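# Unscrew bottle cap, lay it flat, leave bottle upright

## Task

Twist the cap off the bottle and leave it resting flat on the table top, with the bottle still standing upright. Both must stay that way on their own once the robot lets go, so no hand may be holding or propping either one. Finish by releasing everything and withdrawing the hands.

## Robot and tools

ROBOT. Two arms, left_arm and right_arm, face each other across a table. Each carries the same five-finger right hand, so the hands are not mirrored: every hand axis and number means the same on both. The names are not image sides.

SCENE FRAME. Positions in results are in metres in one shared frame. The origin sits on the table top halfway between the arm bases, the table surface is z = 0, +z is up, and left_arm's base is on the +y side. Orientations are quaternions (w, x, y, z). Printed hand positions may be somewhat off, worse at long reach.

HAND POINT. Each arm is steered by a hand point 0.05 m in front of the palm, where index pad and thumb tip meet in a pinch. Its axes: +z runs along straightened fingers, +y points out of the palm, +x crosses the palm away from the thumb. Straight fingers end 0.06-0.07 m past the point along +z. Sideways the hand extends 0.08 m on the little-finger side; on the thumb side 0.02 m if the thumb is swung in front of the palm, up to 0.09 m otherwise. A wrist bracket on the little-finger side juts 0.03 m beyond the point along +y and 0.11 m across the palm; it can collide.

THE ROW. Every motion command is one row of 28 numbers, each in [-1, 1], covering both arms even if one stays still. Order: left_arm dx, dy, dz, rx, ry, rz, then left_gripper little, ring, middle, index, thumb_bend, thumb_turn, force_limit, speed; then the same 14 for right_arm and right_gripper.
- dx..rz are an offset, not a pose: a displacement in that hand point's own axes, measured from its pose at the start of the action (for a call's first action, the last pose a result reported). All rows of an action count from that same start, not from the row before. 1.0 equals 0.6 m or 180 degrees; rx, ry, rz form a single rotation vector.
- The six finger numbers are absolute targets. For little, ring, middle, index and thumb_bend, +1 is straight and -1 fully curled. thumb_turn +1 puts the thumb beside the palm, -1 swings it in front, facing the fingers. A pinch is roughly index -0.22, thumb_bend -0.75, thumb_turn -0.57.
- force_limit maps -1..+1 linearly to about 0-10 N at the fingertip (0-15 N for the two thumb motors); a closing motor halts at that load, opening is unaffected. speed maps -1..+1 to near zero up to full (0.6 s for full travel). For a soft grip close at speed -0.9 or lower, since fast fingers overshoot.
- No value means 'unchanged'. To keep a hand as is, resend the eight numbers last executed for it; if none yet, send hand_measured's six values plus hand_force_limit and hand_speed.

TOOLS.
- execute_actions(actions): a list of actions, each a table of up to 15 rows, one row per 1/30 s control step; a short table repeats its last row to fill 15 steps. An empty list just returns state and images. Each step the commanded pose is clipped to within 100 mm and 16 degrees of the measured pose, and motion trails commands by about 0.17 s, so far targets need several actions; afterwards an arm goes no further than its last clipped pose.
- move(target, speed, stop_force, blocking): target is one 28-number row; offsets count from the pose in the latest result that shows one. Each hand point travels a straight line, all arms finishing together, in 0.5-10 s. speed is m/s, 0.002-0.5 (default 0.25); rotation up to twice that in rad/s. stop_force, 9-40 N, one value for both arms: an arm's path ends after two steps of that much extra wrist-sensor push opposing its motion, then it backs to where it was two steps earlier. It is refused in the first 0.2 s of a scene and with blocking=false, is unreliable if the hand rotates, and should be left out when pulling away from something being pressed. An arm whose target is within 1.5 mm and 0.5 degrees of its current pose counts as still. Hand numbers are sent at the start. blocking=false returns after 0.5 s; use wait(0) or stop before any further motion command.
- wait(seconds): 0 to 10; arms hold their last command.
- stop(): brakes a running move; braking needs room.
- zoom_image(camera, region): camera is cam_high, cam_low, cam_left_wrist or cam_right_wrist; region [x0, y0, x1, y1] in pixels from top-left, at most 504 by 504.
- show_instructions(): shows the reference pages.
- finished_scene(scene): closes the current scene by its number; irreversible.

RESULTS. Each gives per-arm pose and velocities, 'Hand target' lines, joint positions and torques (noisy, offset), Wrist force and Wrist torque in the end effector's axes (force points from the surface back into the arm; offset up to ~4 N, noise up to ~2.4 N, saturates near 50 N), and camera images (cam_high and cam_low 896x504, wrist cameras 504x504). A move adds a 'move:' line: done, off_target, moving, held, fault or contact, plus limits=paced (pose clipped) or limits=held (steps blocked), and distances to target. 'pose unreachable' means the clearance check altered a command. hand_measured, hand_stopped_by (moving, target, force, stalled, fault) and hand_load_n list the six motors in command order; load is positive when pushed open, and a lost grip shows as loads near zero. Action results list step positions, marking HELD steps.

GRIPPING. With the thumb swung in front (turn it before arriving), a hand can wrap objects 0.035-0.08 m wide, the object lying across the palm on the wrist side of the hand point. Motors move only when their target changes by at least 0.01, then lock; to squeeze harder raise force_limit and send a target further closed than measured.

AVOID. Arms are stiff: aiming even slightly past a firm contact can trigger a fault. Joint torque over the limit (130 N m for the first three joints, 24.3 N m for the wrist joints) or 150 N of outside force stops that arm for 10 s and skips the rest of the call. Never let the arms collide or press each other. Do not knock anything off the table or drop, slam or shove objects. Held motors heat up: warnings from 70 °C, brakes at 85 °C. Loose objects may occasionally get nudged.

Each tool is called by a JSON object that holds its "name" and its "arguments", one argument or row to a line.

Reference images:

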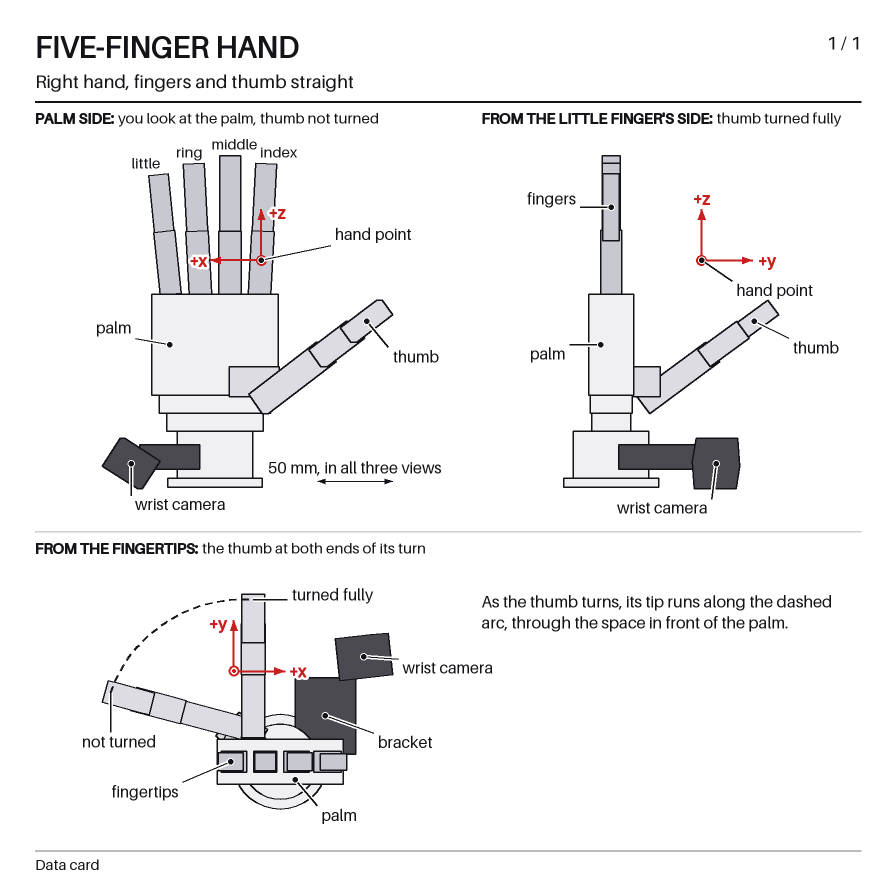

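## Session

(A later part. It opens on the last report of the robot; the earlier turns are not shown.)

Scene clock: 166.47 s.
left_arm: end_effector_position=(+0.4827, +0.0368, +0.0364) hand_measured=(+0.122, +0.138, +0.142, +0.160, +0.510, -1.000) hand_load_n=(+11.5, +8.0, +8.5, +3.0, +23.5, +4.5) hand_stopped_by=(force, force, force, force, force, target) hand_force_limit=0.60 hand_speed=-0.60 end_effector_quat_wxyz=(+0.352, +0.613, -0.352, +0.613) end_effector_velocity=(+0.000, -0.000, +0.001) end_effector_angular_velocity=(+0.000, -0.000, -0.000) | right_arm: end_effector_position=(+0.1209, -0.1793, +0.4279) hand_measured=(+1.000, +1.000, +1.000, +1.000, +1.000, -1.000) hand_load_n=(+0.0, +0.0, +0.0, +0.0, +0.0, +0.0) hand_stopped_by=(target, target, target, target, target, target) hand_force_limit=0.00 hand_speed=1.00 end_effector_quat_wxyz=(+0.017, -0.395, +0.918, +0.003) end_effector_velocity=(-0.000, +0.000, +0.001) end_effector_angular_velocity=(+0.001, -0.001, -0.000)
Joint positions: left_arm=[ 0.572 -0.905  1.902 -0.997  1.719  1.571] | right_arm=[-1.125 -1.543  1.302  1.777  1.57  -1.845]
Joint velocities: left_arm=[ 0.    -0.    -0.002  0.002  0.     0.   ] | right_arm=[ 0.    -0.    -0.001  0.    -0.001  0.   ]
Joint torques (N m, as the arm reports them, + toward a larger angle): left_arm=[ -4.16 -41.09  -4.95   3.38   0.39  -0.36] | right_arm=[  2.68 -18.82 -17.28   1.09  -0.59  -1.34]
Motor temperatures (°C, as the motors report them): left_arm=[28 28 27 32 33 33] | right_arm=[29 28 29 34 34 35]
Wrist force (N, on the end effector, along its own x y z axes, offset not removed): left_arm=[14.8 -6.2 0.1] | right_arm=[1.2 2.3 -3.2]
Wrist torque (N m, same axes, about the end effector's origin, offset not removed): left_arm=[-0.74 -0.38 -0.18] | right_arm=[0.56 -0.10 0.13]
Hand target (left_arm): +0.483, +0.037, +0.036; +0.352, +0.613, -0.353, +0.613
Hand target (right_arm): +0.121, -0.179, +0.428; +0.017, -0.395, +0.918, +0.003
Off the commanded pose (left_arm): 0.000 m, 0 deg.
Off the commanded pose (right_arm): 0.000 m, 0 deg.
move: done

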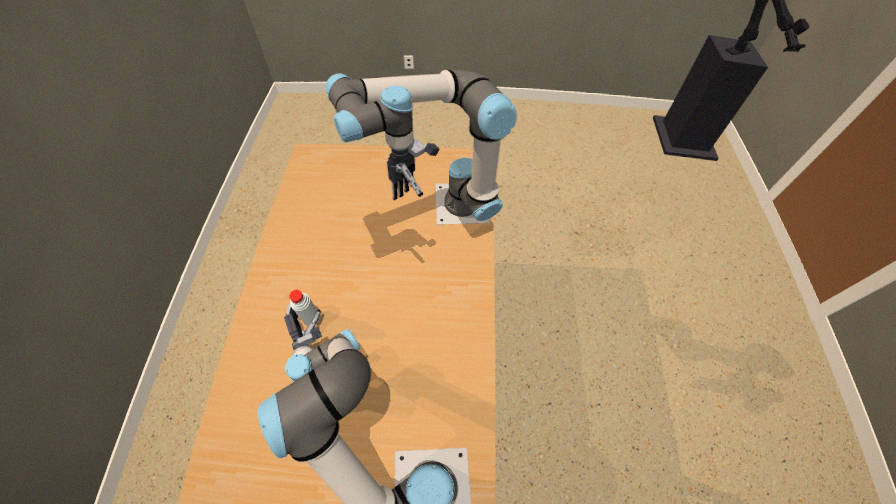

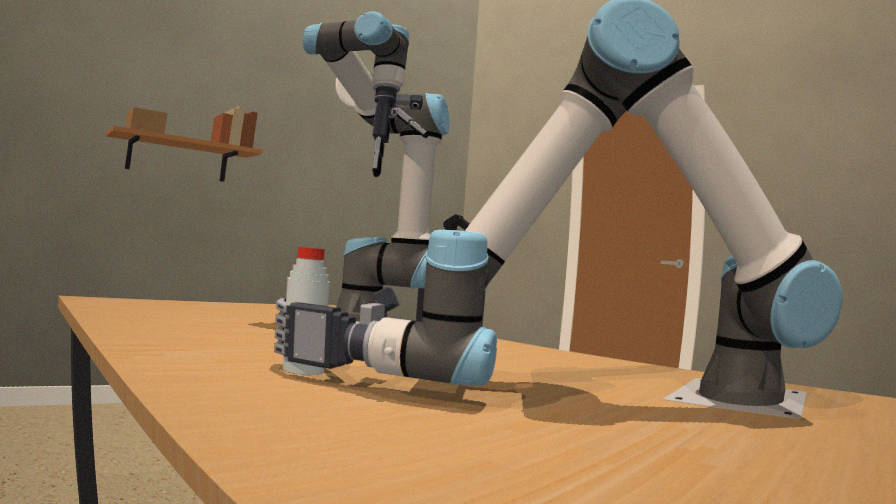

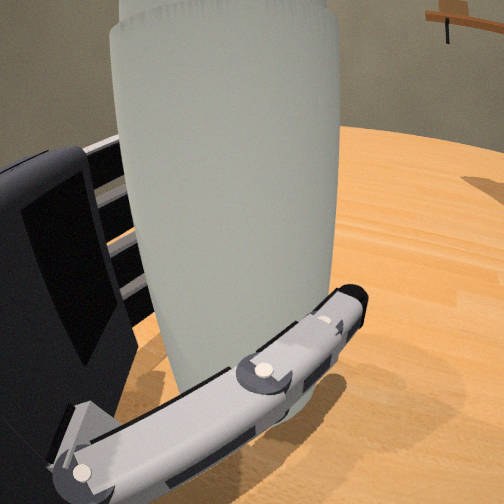

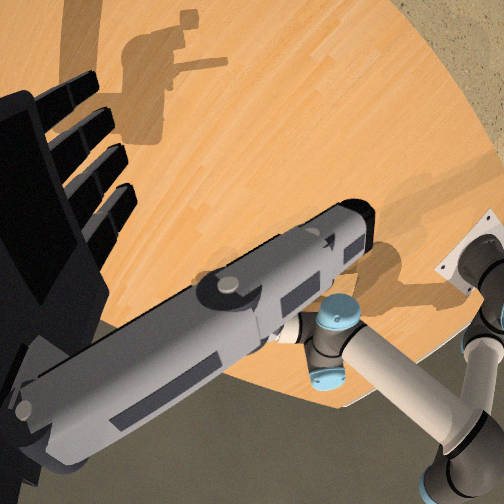

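{"name": "move", "arguments": {
  "target": [0.025,0,0,0,0,0, -1,-1,-1,-1,-1,-1,0.6,-0.6, 0,0,0,0,0,0, 1,1,1,1,1,-1,0,1],
  "speed": 0.05
}}

{"name": "zoom_image", "arguments": {
  "camera": "cam_low",
  "region": [200,200,500,420]
}}

Scene clock: 177.83 s.
left_arm: end_effector_position=(+0.4826, +0.0368, +0.0511) hand_measured=(+0.122, +0.140, +0.142, +0.160, +0.510, -1.000) hand_load_n=(+7.0, +5.5, +9.0, +6.0, +22.0, +10.5) hand_stopped_by=(force, force, force, force, force, target) hand_force_limit=0.60 hand_speed=-0.60 end_effector_quat_wxyz=(+0.352, +0.613, -0.353, +0.613) end_effector_velocity=(+0.000, +0.000, +0.003) end_effector_angular_velocity=(-0.000, -0.000, +0.000) | right_arm: end_effector_position=(+0.1209, -0.1793, +0.4279) hand_measured=(+1.000, +1.000, +1.000, +1.000, +1.000, -1.000) hand_load_n=(+0.0, +0.0, +0.0, +0.0, +0.0, +0.0) hand_stopped_by=(target, target, target, target, target, target) hand_force_limit=0.00 hand_speed=1.00 end_effector_quat_wxyz=(+0.017, -0.395, +0.918, +0.003) end_effector_velocity=(-0.000, -0.000, -0.000) end_effector_angular_velocity=(+0.000, +0.001, +0.000)
Joint positions: left_arm=[ 0.572 -0.935  1.901 -0.965  1.719  1.571] | right_arm=[-1.125 -1.543  1.302  1.777  1.57  -1.845]
Joint velocities: left_arm=[ 0.    -0.005 -0.     0.006 -0.     0.   ] | right_arm=[ 0.    -0.     0.001  0.    -0.     0.   ]
Joint torques (N m, as the arm reports them, + toward a larger angle): left_arm=[  7.44 -55.86 -19.74  -0.22  -1.52  -1.17] | right_arm=[  1.45 -14.12 -22.22   1.13  -0.66  -1.44]
Motor temperatures (°C, as the motors report them): left_arm=[28 28 27 32 33 33] | right_arm=[29 28 29 34 34 35]
Wrist force (N, on the end effector, along its own x y z axes, offset not removed): left_arm=[1.6 -0.2 1.5] | right_arm=[-3.5 1.6 -1.6]
Wrist torque (N m, same axes, about the end effector's origin, offset not removed): left_arm=[0.02 -0.31 0.13] | right_arm=[0.39 0.53 -0.25]
Hand target (left_arm): +0.483, +0.037, +0.051; +0.352, +0.613, -0.352, +0.613
Hand target (right_arm): +0.121, -0.179, +0.428; +0.017, -0.395, +0.918, +0.003
Off the commanded pose (left_arm): 0.000 m, 0 deg.
Off the commanded pose (right_arm): 0.000 m, 0 deg.
move: done

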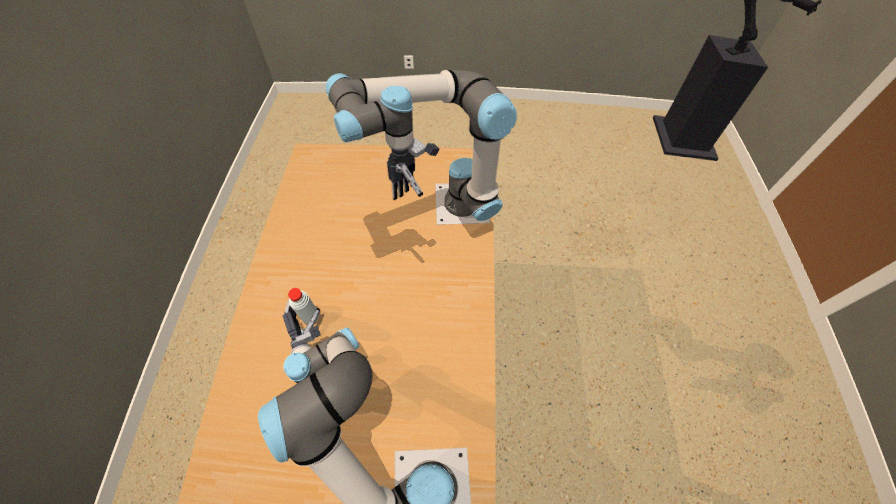

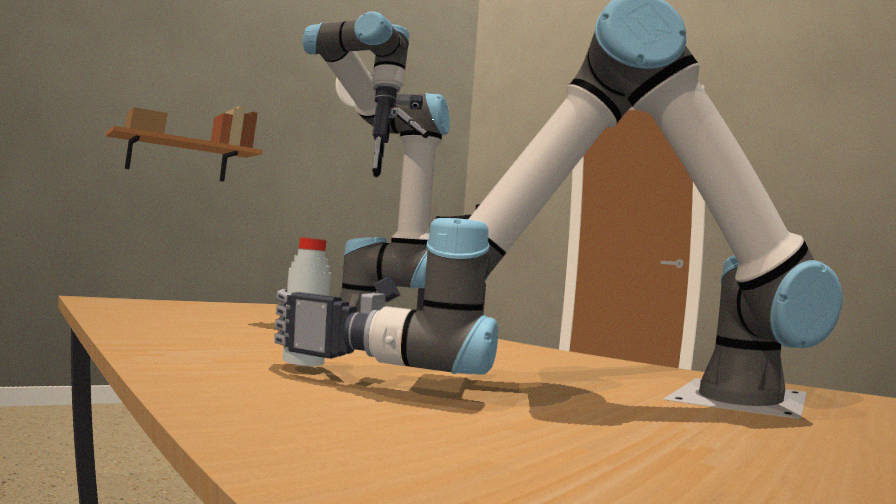

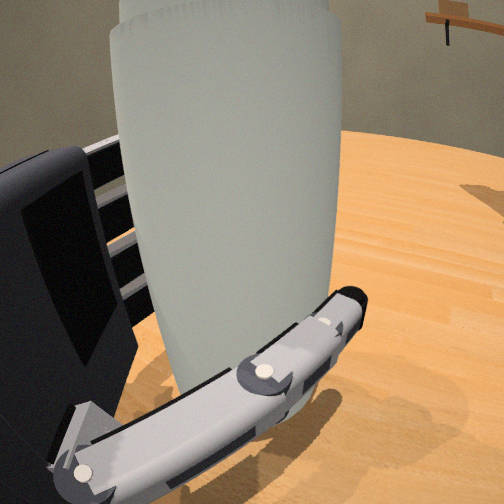

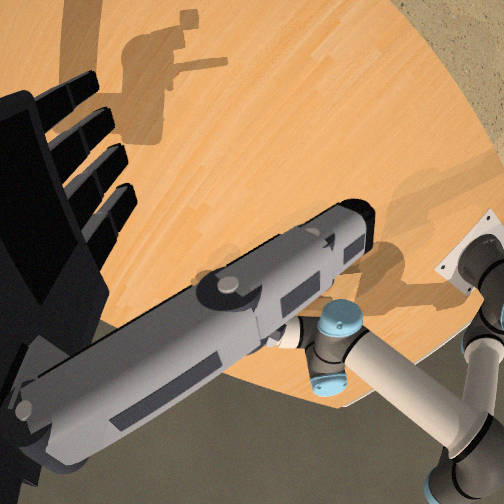

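Region (200, 200, 500, 420) of cam_low's 896x504 image, scaled by 1.680, with more detail than that image has; it fills the top 370 rows of this view, and the rest is white.

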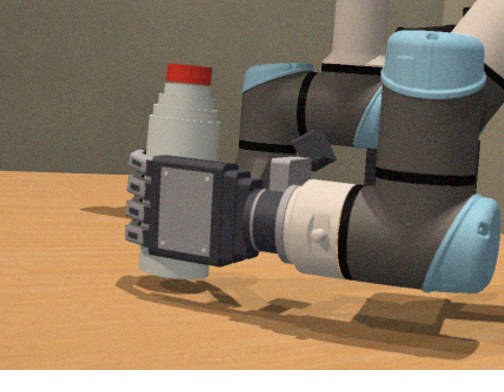

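{"name": "move", "arguments": {
  "target": [0,0.477,0.065,0,0,0, -0.95,-0.95,-0.95,-0.95,-1,-1,1,-0.6, -0.159,-0.146,0.113,0.112,-0.256,-0.704, 1,1,0.5,0.5,0.2,-1,0,1],
  "speed": 0.2
}}

Scene clock: 198.77 s.
left_arm: end_effector_position=(+0.2553, -0.1404, +0.0514) hand_measured=(+0.084, +0.104, +0.126, +0.132, +0.514, -0.998) hand_load_n=(+11.5, +11.0, +6.0, +11.5, +30.0, +15.5) hand_stopped_by=(force, force, force, force, force, target) hand_force_limit=1.00 hand_speed=-0.60 end_effector_quat_wxyz=(+0.352, +0.613, -0.353, +0.613) end_effector_velocity=(-0.001, -0.001, -0.000) end_effector_angular_velocity=(+0.001, -0.000, +0.000) | right_arm: end_effector_position=(+0.2518, -0.1691, +0.3638) hand_measured=(+1.000, +1.000, +0.500, +0.500, +0.200, -1.000) hand_load_n=(+0.0, +0.0, +0.0, +0.0, +0.0, +0.0) hand_stopped_by=(target, target, target, target, target, target) hand_force_limit=0.00 hand_speed=1.00 end_effector_quat_wxyz=(-0.351, +0.936, +0.004, +0.016) end_effector_velocity=(+0.000, -0.000, -0.001) end_effector_angular_velocity=(+0.001, -0.000, +0.011)
Joint positions: left_arm=[-0.018 -0.932  1.893 -0.961  1.129  1.572] | right_arm=[-1.402 -1.394  1.299  1.411  0.892 -4.369]
Joint velocities: left_arm=[-0.002  0.002 -0.002  0.001 -0.002  0.   ] | right_arm=[-0.001  0.003  0.002  0.004 -0.004 -0.015]
Joint torques (N m, as the arm reports them, + toward a larger angle): left_arm=[ -8.99 -30.06 -20.28   0.    -1.6    2.38] | right_arm=[ -5.79 -17.5  -26.01   5.07  -2.96  -2.42]
Motor temperatures (°C, as the motors report them): left_arm=[28 28 27 32 33 33] | right_arm=[29 28 29 34 34 35]
Wrist force (N, on the end effector, along its own x y z axes, offset not removed): left_arm=[-0.7 -0.8 0.2] | right_arm=[-1.8 2.8 0.4]
Wrist torque (N m, same axes, about the end effector's origin, offset not removed): left_arm=[-0.09 -0.07 0.15] | right_arm=[0.47 0.20 -0.22]
Hand target (left_arm): +0.255, -0.140, +0.051; +0.352, +0.613, -0.353, +0.613
Hand target (right_arm): +0.252, -0.169, +0.364; -0.351, +0.936, +0.004, +0.016
Off the commanded pose (left_arm): 0.001 m, 0 deg.
Off the commanded pose (right_arm): 0.000 m, 0 deg.
move: done

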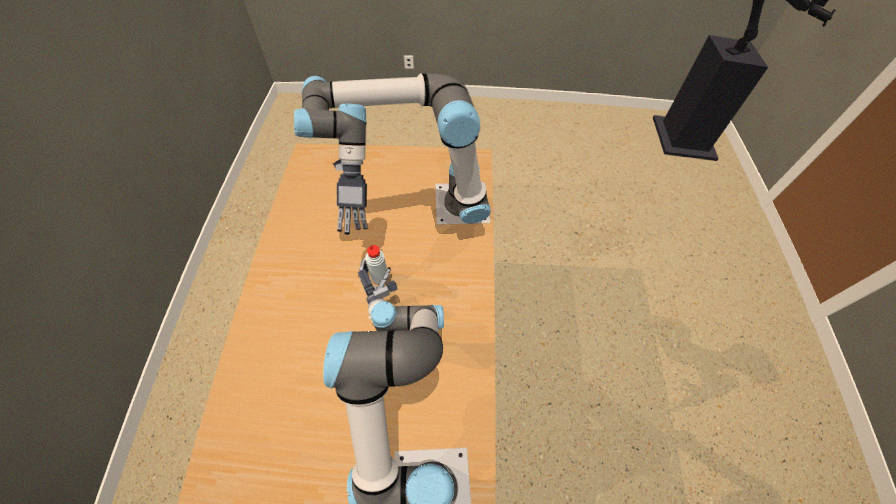

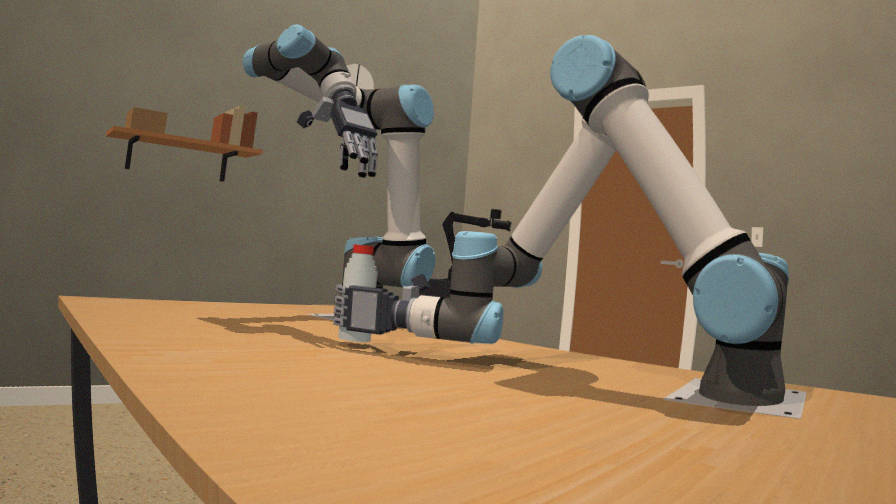

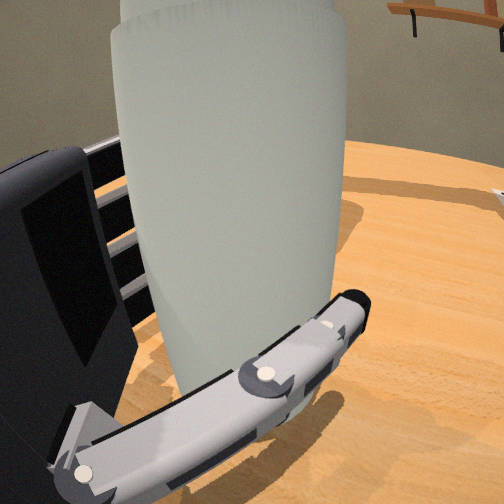

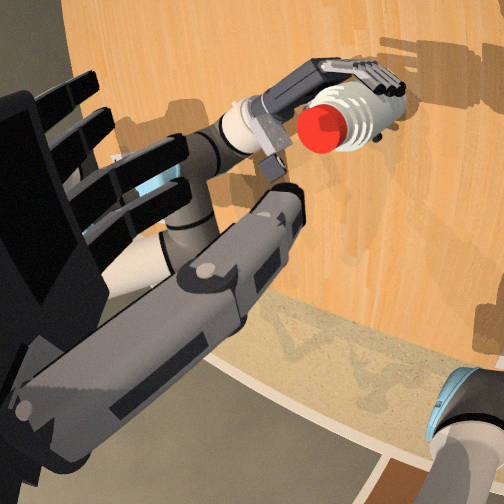

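{"name": "zoom_image", "arguments": {
  "camera": "cam_low",
  "region": [260,60,460,360]
}}

Region (260, 60, 460, 360) of cam_low's 896x504 image, scaled by 1.680, with more detail than that image has.

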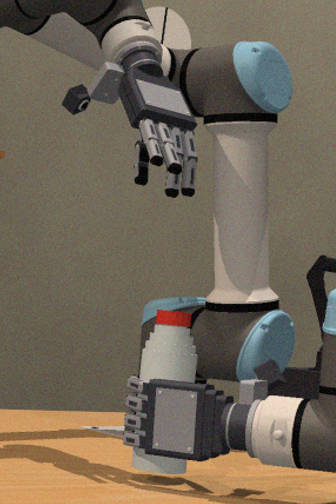

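{"name": "move", "arguments": {
  "target": [0,0,0,0,0,0, -0.95,-0.95,-0.95,-0.95,-1,-1,1,-0.6, 0.03,0.054,0.161,0,0,0, 1,1,0.6,0.6,0.4,-1,0,1],
  "speed": 0.2
}}

Scene clock: 210.53 s.
left_arm: end_effector_position=(+0.2553, -0.1404, +0.0514) hand_measured=(+0.084, +0.104, +0.126, +0.132, +0.514, -0.998) hand_load_n=(+11.5, +11.0, +6.0, +11.5, +30.0, +15.5) hand_stopped_by=(force, force, force, force, force, target) hand_force_limit=1.00 hand_speed=-0.60 end_effector_quat_wxyz=(+0.352, +0.613, -0.353, +0.613) end_effector_velocity=(-0.000, +0.000, -0.001) end_effector_angular_velocity=(+0.002, +0.000, -0.000) | right_arm: end_effector_position=(+0.2728, -0.1301, +0.2705) hand_measured=(+1.000, +1.000, +0.600, +0.600, +0.400, -1.000) hand_load_n=(+0.0, +0.0, +0.0, +0.0, +0.0, +0.0) hand_stopped_by=(target, target, target, target, target, target) hand_force_limit=0.00 hand_speed=1.00 end_effector_quat_wxyz=(-0.351, +0.936, +0.004, +0.016) end_effector_velocity=(+0.001, +0.001, -0.002) end_effector_angular_velocity=(+0.000, -0.000, -0.000)
Joint positions: left_arm=[-0.018 -0.932  1.893 -0.961  1.129  1.572] | right_arm=[-1.323 -1.295  1.4    1.151  0.915 -4.271]
Joint velocities: left_arm=[-0.     0.     0.     0.001 -0.    -0.   ] | right_arm=[ 0.002  0.003  0.001 -0.006  0.     0.003]
Joint torques (N m, as the arm reports them, + toward a larger angle): left_arm=[  6.99 -42.86  -5.14  -2.98   1.16   2.34] | right_arm=[  7.7  -23.14 -11.91  -0.69   1.27   1.92]
Motor temperatures (°C, as the motors report them): left_arm=[28 28 27 32 33 33] | right_arm=[29 28 29 34 34 35]
Wrist force (N, on the end effector, along its own x y z axes, offset not removed): left_arm=[1.2 -2.1 -3.6] | right_arm=[1.3 -3.8 -1.7]
Wrist torque (N m, same axes, about the end effector's origin, offset not removed): left_arm=[-0.11 0.07 0.13] | right_arm=[-0.44 -0.14 0.04]
Hand target (left_arm): +0.255, -0.140, +0.051; +0.352, +0.613, -0.353, +0.613
Hand target (right_arm): +0.273, -0.130, +0.270; -0.351, +0.936, +0.004, +0.016
Off the commanded pose (left_arm): 0.000 m, 0 deg.
Off the commanded pose (right_arm): 0.000 m, 0 deg.
move: done

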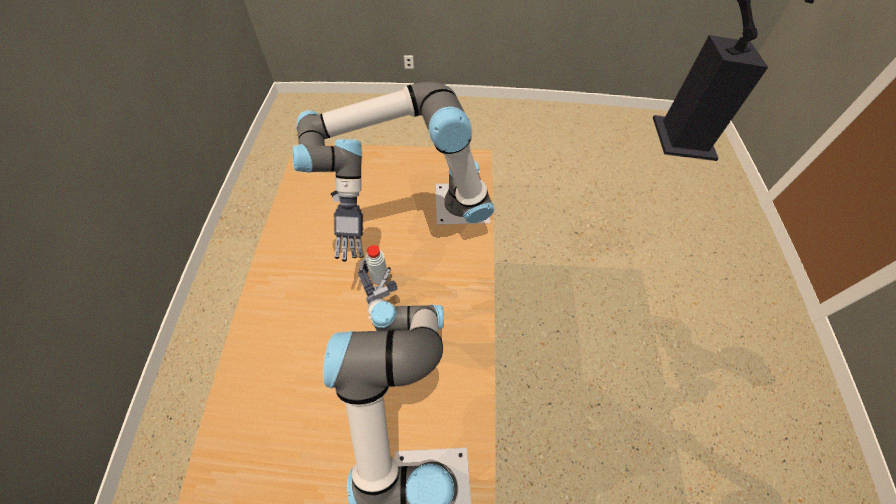

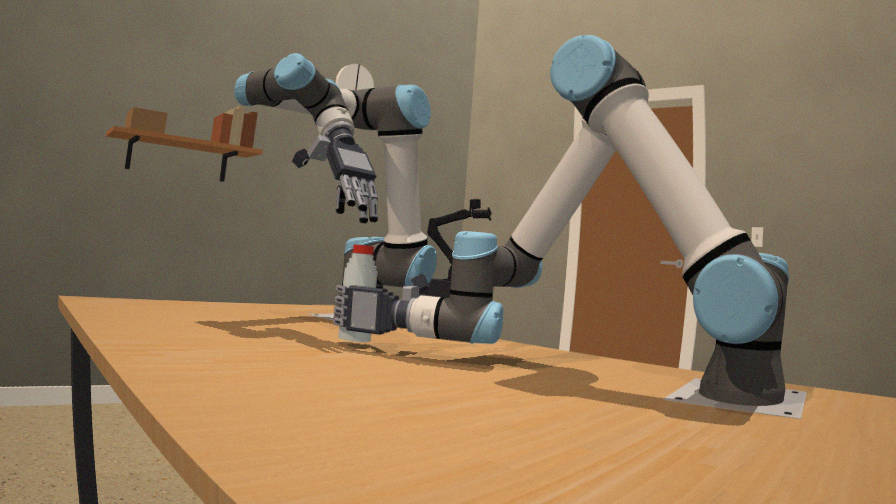

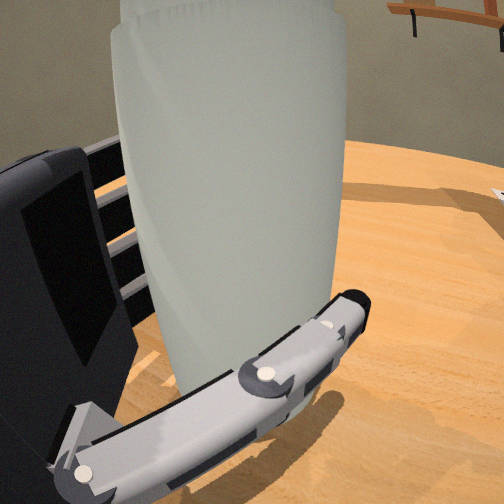

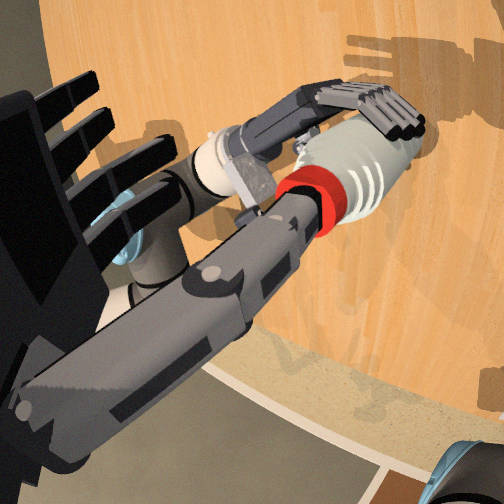

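{"name": "move", "arguments": {
  "target": [0,0,0,0,0,0, -0.95,-0.95,-0.95,-0.95,-1,-1,1,-0.6, -0.017,0.078,0.031,0,0,0, 1,1,0.6,0.6,0.4,-1,0,1],
  "speed": 0.1
}}

{"name": "zoom_image", "arguments": {
  "camera": "cam_low",
  "region": [280,140,440,300]
}}

{"name": "zoom_image", "arguments": {
  "camera": "cam_high",
  "region": [300,180,440,320]
}}

Scene clock: 225.17 s.
left_arm: end_effector_position=(+0.2553, -0.1404, +0.0514) hand_measured=(+0.084, +0.104, +0.126, +0.132, +0.514, -0.998) hand_load_n=(+11.5, +11.0, +6.0, +11.5, +30.0, +15.5) hand_stopped_by=(force, force, force, force, force, target) hand_force_limit=1.00 hand_speed=-0.60 end_effector_quat_wxyz=(+0.352, +0.613, -0.353, +0.613) end_effector_velocity=(-0.000, -0.000, +0.001) end_effector_angular_velocity=(-0.002, -0.000, -0.000) | right_arm: end_effector_position=(+0.2638, -0.1530, +0.2256) hand_measured=(+1.000, +1.000, +0.600, +0.600, +0.400, -1.000) hand_load_n=(+0.0, +0.0, +0.0, +0.0, +0.0, +0.0) hand_stopped_by=(target, target, target, target, target, target) hand_force_limit=0.00 hand_speed=1.00 end_effector_quat_wxyz=(-0.351, +0.936, +0.004, +0.016) end_effector_velocity=(-0.001, -0.001, -0.002) end_effector_angular_velocity=(+0.001, +0.000, +0.001)
Joint positions: left_arm=[-0.018 -0.932  1.893 -0.961  1.129  1.572] | right_arm=[-1.37  -1.324  1.562  1.054  0.901 -4.329]
Joint velocities: left_arm=[-0.    -0.002 -0.     0.     0.     0.   ] | right_arm=[-0.003 -0.001  0.009 -0.005 -0.002 -0.003]
Joint torques (N m, as the arm reports them, + toward a larger angle): left_arm=[  5.95 -45.67  -5.85  -3.08   1.12   2.21] | right_arm=[ -4.19 -37.45 -12.3   -0.42  -2.81  -2.74]
Motor temperatures (°C, as the motors report them): left_arm=[28 28 27 32 33 33] | right_arm=[29 28 29 34 34 35]
Wrist force (N, on the end effector, along its own x y z axes, offset not removed): left_arm=[0.7 -2.2 -1.0] | right_arm=[-2.0 3.6 0.4]
Wrist torque (N m, same axes, about the end effector's origin, offset not removed): left_arm=[-0.19 -0.10 -0.06] | right_arm=[0.54 0.36 -0.18]
Hand target (left_arm): +0.255, -0.140, +0.051; +0.352, +0.613, -0.353, +0.613
Hand target (right_arm): +0.264, -0.153, +0.225; -0.351, +0.936, +0.004, +0.016
Off the commanded pose (left_arm): 0.000 m, 0 deg.
Off the commanded pose (right_arm): 0.000 m, 0 deg.
move: done

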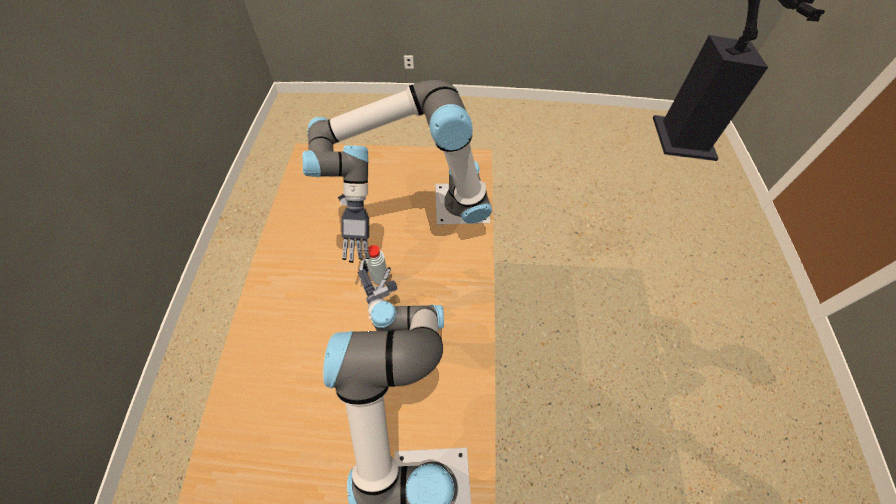

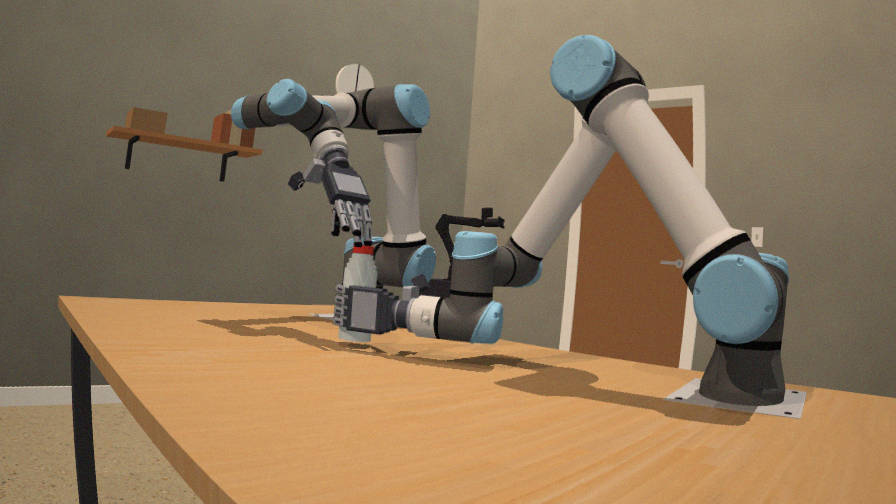

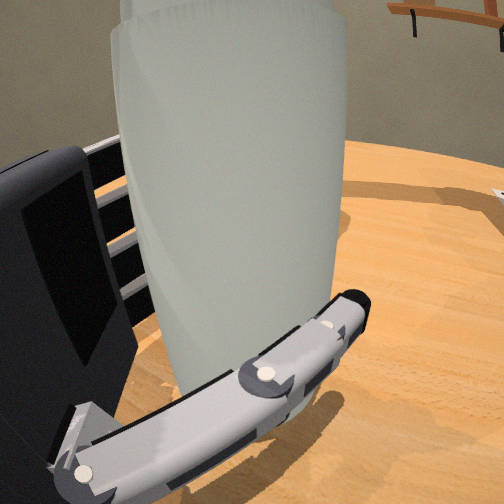

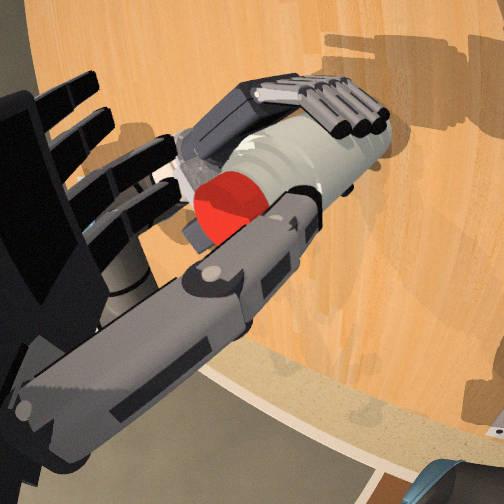

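Region (280, 140, 440, 300) of cam_low's 896x504 image, scaled by 3.150, with more detail than that image has.

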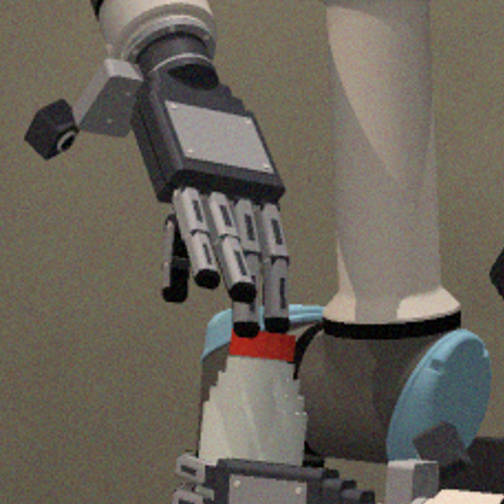

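Region (300, 180, 440, 320) of cam_high's 896x504 image, scaled by 3.600, with more detail than that image has.

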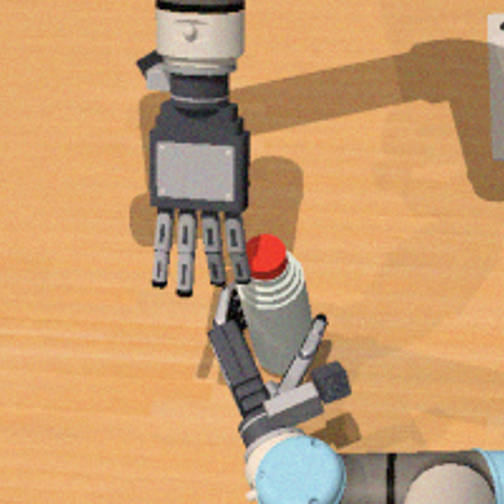

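{"name": "move", "arguments": {
  "target": [0,0,0,0,0,0, -0.95,-0.95,-0.95,-0.95,-1,-1,1,-0.6, -0.047,-0.006,0.005,0,0,0, 1,1,0.6,0.6,0.4,-1,0,1],
  "speed": 0.05
}}

{"name": "zoom_image", "arguments": {
  "camera": "cam_low",
  "region": [280,140,440,300]
}}

{"name": "zoom_image", "arguments": {
  "camera": "cam_high",
  "region": [300,180,440,320]
}}

Scene clock: 245.03 s.
left_arm: end_effector_position=(+0.2553, -0.1404, +0.0514) hand_measured=(+0.084, +0.104, +0.126, +0.132, +0.514, -0.998) hand_load_n=(+11.5, +11.0, +6.0, +11.5, +30.0, +15.5) hand_stopped_by=(force, force, force, force, force, target) hand_force_limit=1.00 hand_speed=-0.60 end_effector_quat_wxyz=(+0.352, +0.613, -0.353, +0.613) end_effector_velocity=(-0.000, +0.000, -0.001) end_effector_angular_velocity=(+0.001, +0.000, +0.000) | right_arm: end_effector_position=(+0.2359, -0.1483, +0.2249) hand_measured=(+1.000, +1.000, +0.600, +0.600, +0.400, -1.000) hand_load_n=(+0.0, +0.0, +0.0, +0.0, +0.0, +0.0) hand_stopped_by=(target, target, target, target, target, target) hand_force_limit=0.00 hand_speed=1.00 end_effector_quat_wxyz=(-0.351, +0.936, +0.004, +0.016) end_effector_velocity=(-0.002, +0.000, +0.000) end_effector_angular_velocity=(+0.001, +0.000, -0.001)
Joint positions: left_arm=[-0.018 -0.932  1.893 -0.961  1.129  1.572] | right_arm=[-1.336 -1.374  1.619  1.02   0.911 -4.287]
Joint velocities: left_arm=[-0.     0.     0.001  0.    -0.    -0.   ] | right_arm=[ 0.003 -0.004  0.004 -0.002  0.     0.004]
Joint torques (N m, as the arm reports them, + toward a larger angle): left_arm=[  7.02 -40.66  -6.81  -2.7    0.86   2.35] | right_arm=[  9.61 -34.16 -12.84  -0.42   1.09   2.17]
Motor temperatures (°C, as the motors report them): left_arm=[28 28 27 32 33 33] | right_arm=[29 28 29 34 34 35]
Wrist force (N, on the end effector, along its own x y z axes, offset not removed): left_arm=[2.3 -1.7 0.6] | right_arm=[-3.3 0.8 0.0]
Wrist torque (N m, same axes, about the end effector's origin, offset not removed): left_arm=[-0.33 -0.44 0.22] | right_arm=[0.19 0.34 -0.26]
Hand target (left_arm): +0.255, -0.140, +0.051; +0.352, +0.613, -0.353, +0.613
Hand target (right_arm): +0.236, -0.148, +0.225; -0.351, +0.936, +0.004, +0.016
Off the commanded pose (left_arm): 0.000 m, 0 deg.
Off the commanded pose (right_arm): 0.000 m, 0 deg.
move: done

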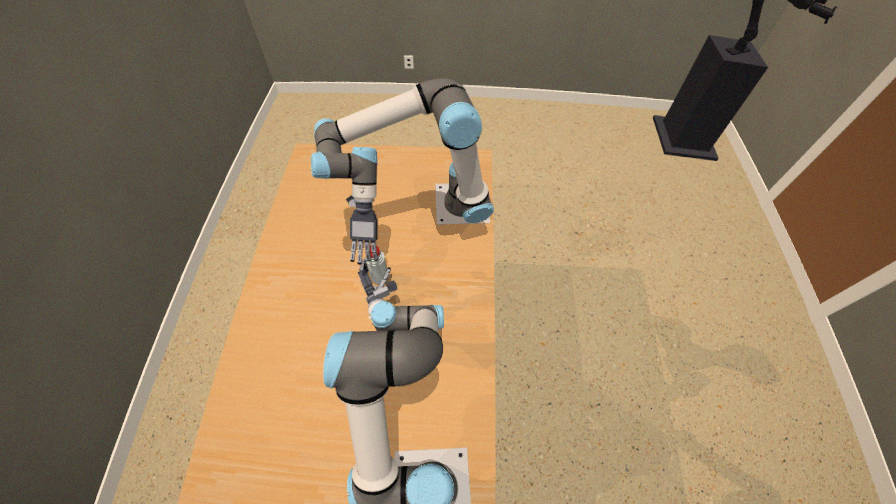

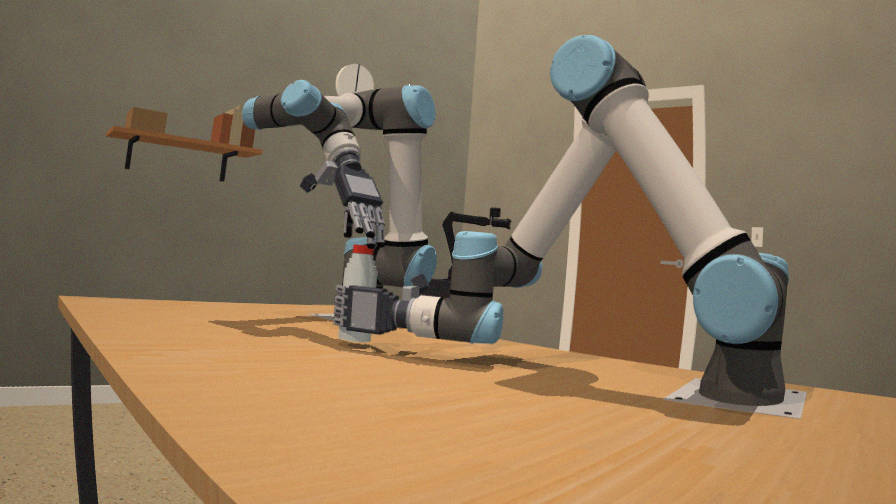

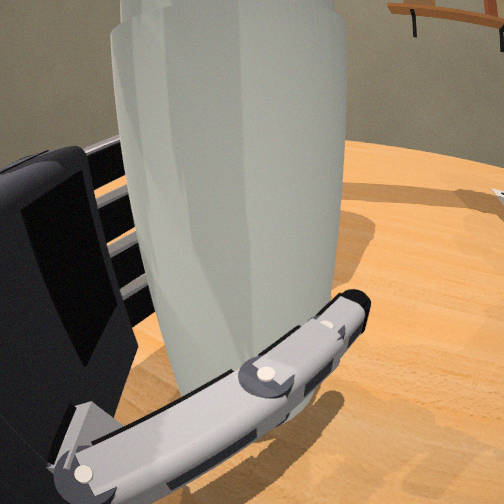

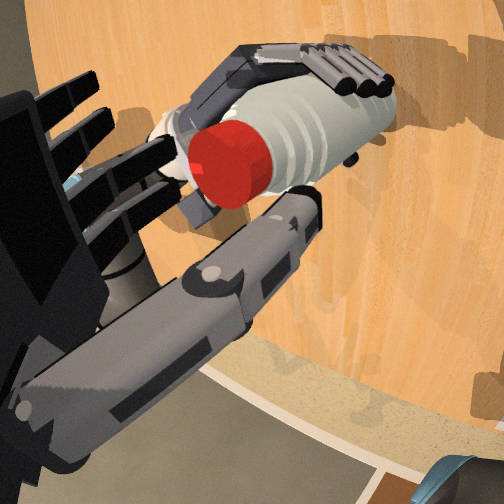

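Region (280, 140, 440, 300) of cam_low's 896x504 image, scaled by 3.150, with more detail than that image has.

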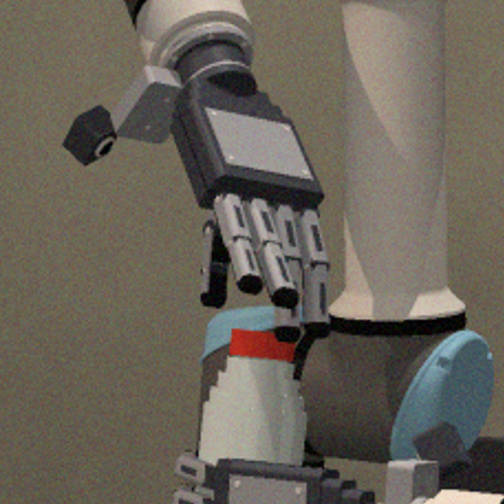

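Region (300, 180, 440, 320) of cam_high's 896x504 image, scaled by 3.600, with more detail than that image has.

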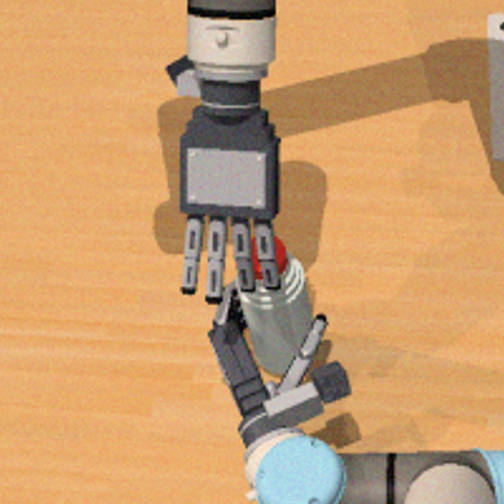

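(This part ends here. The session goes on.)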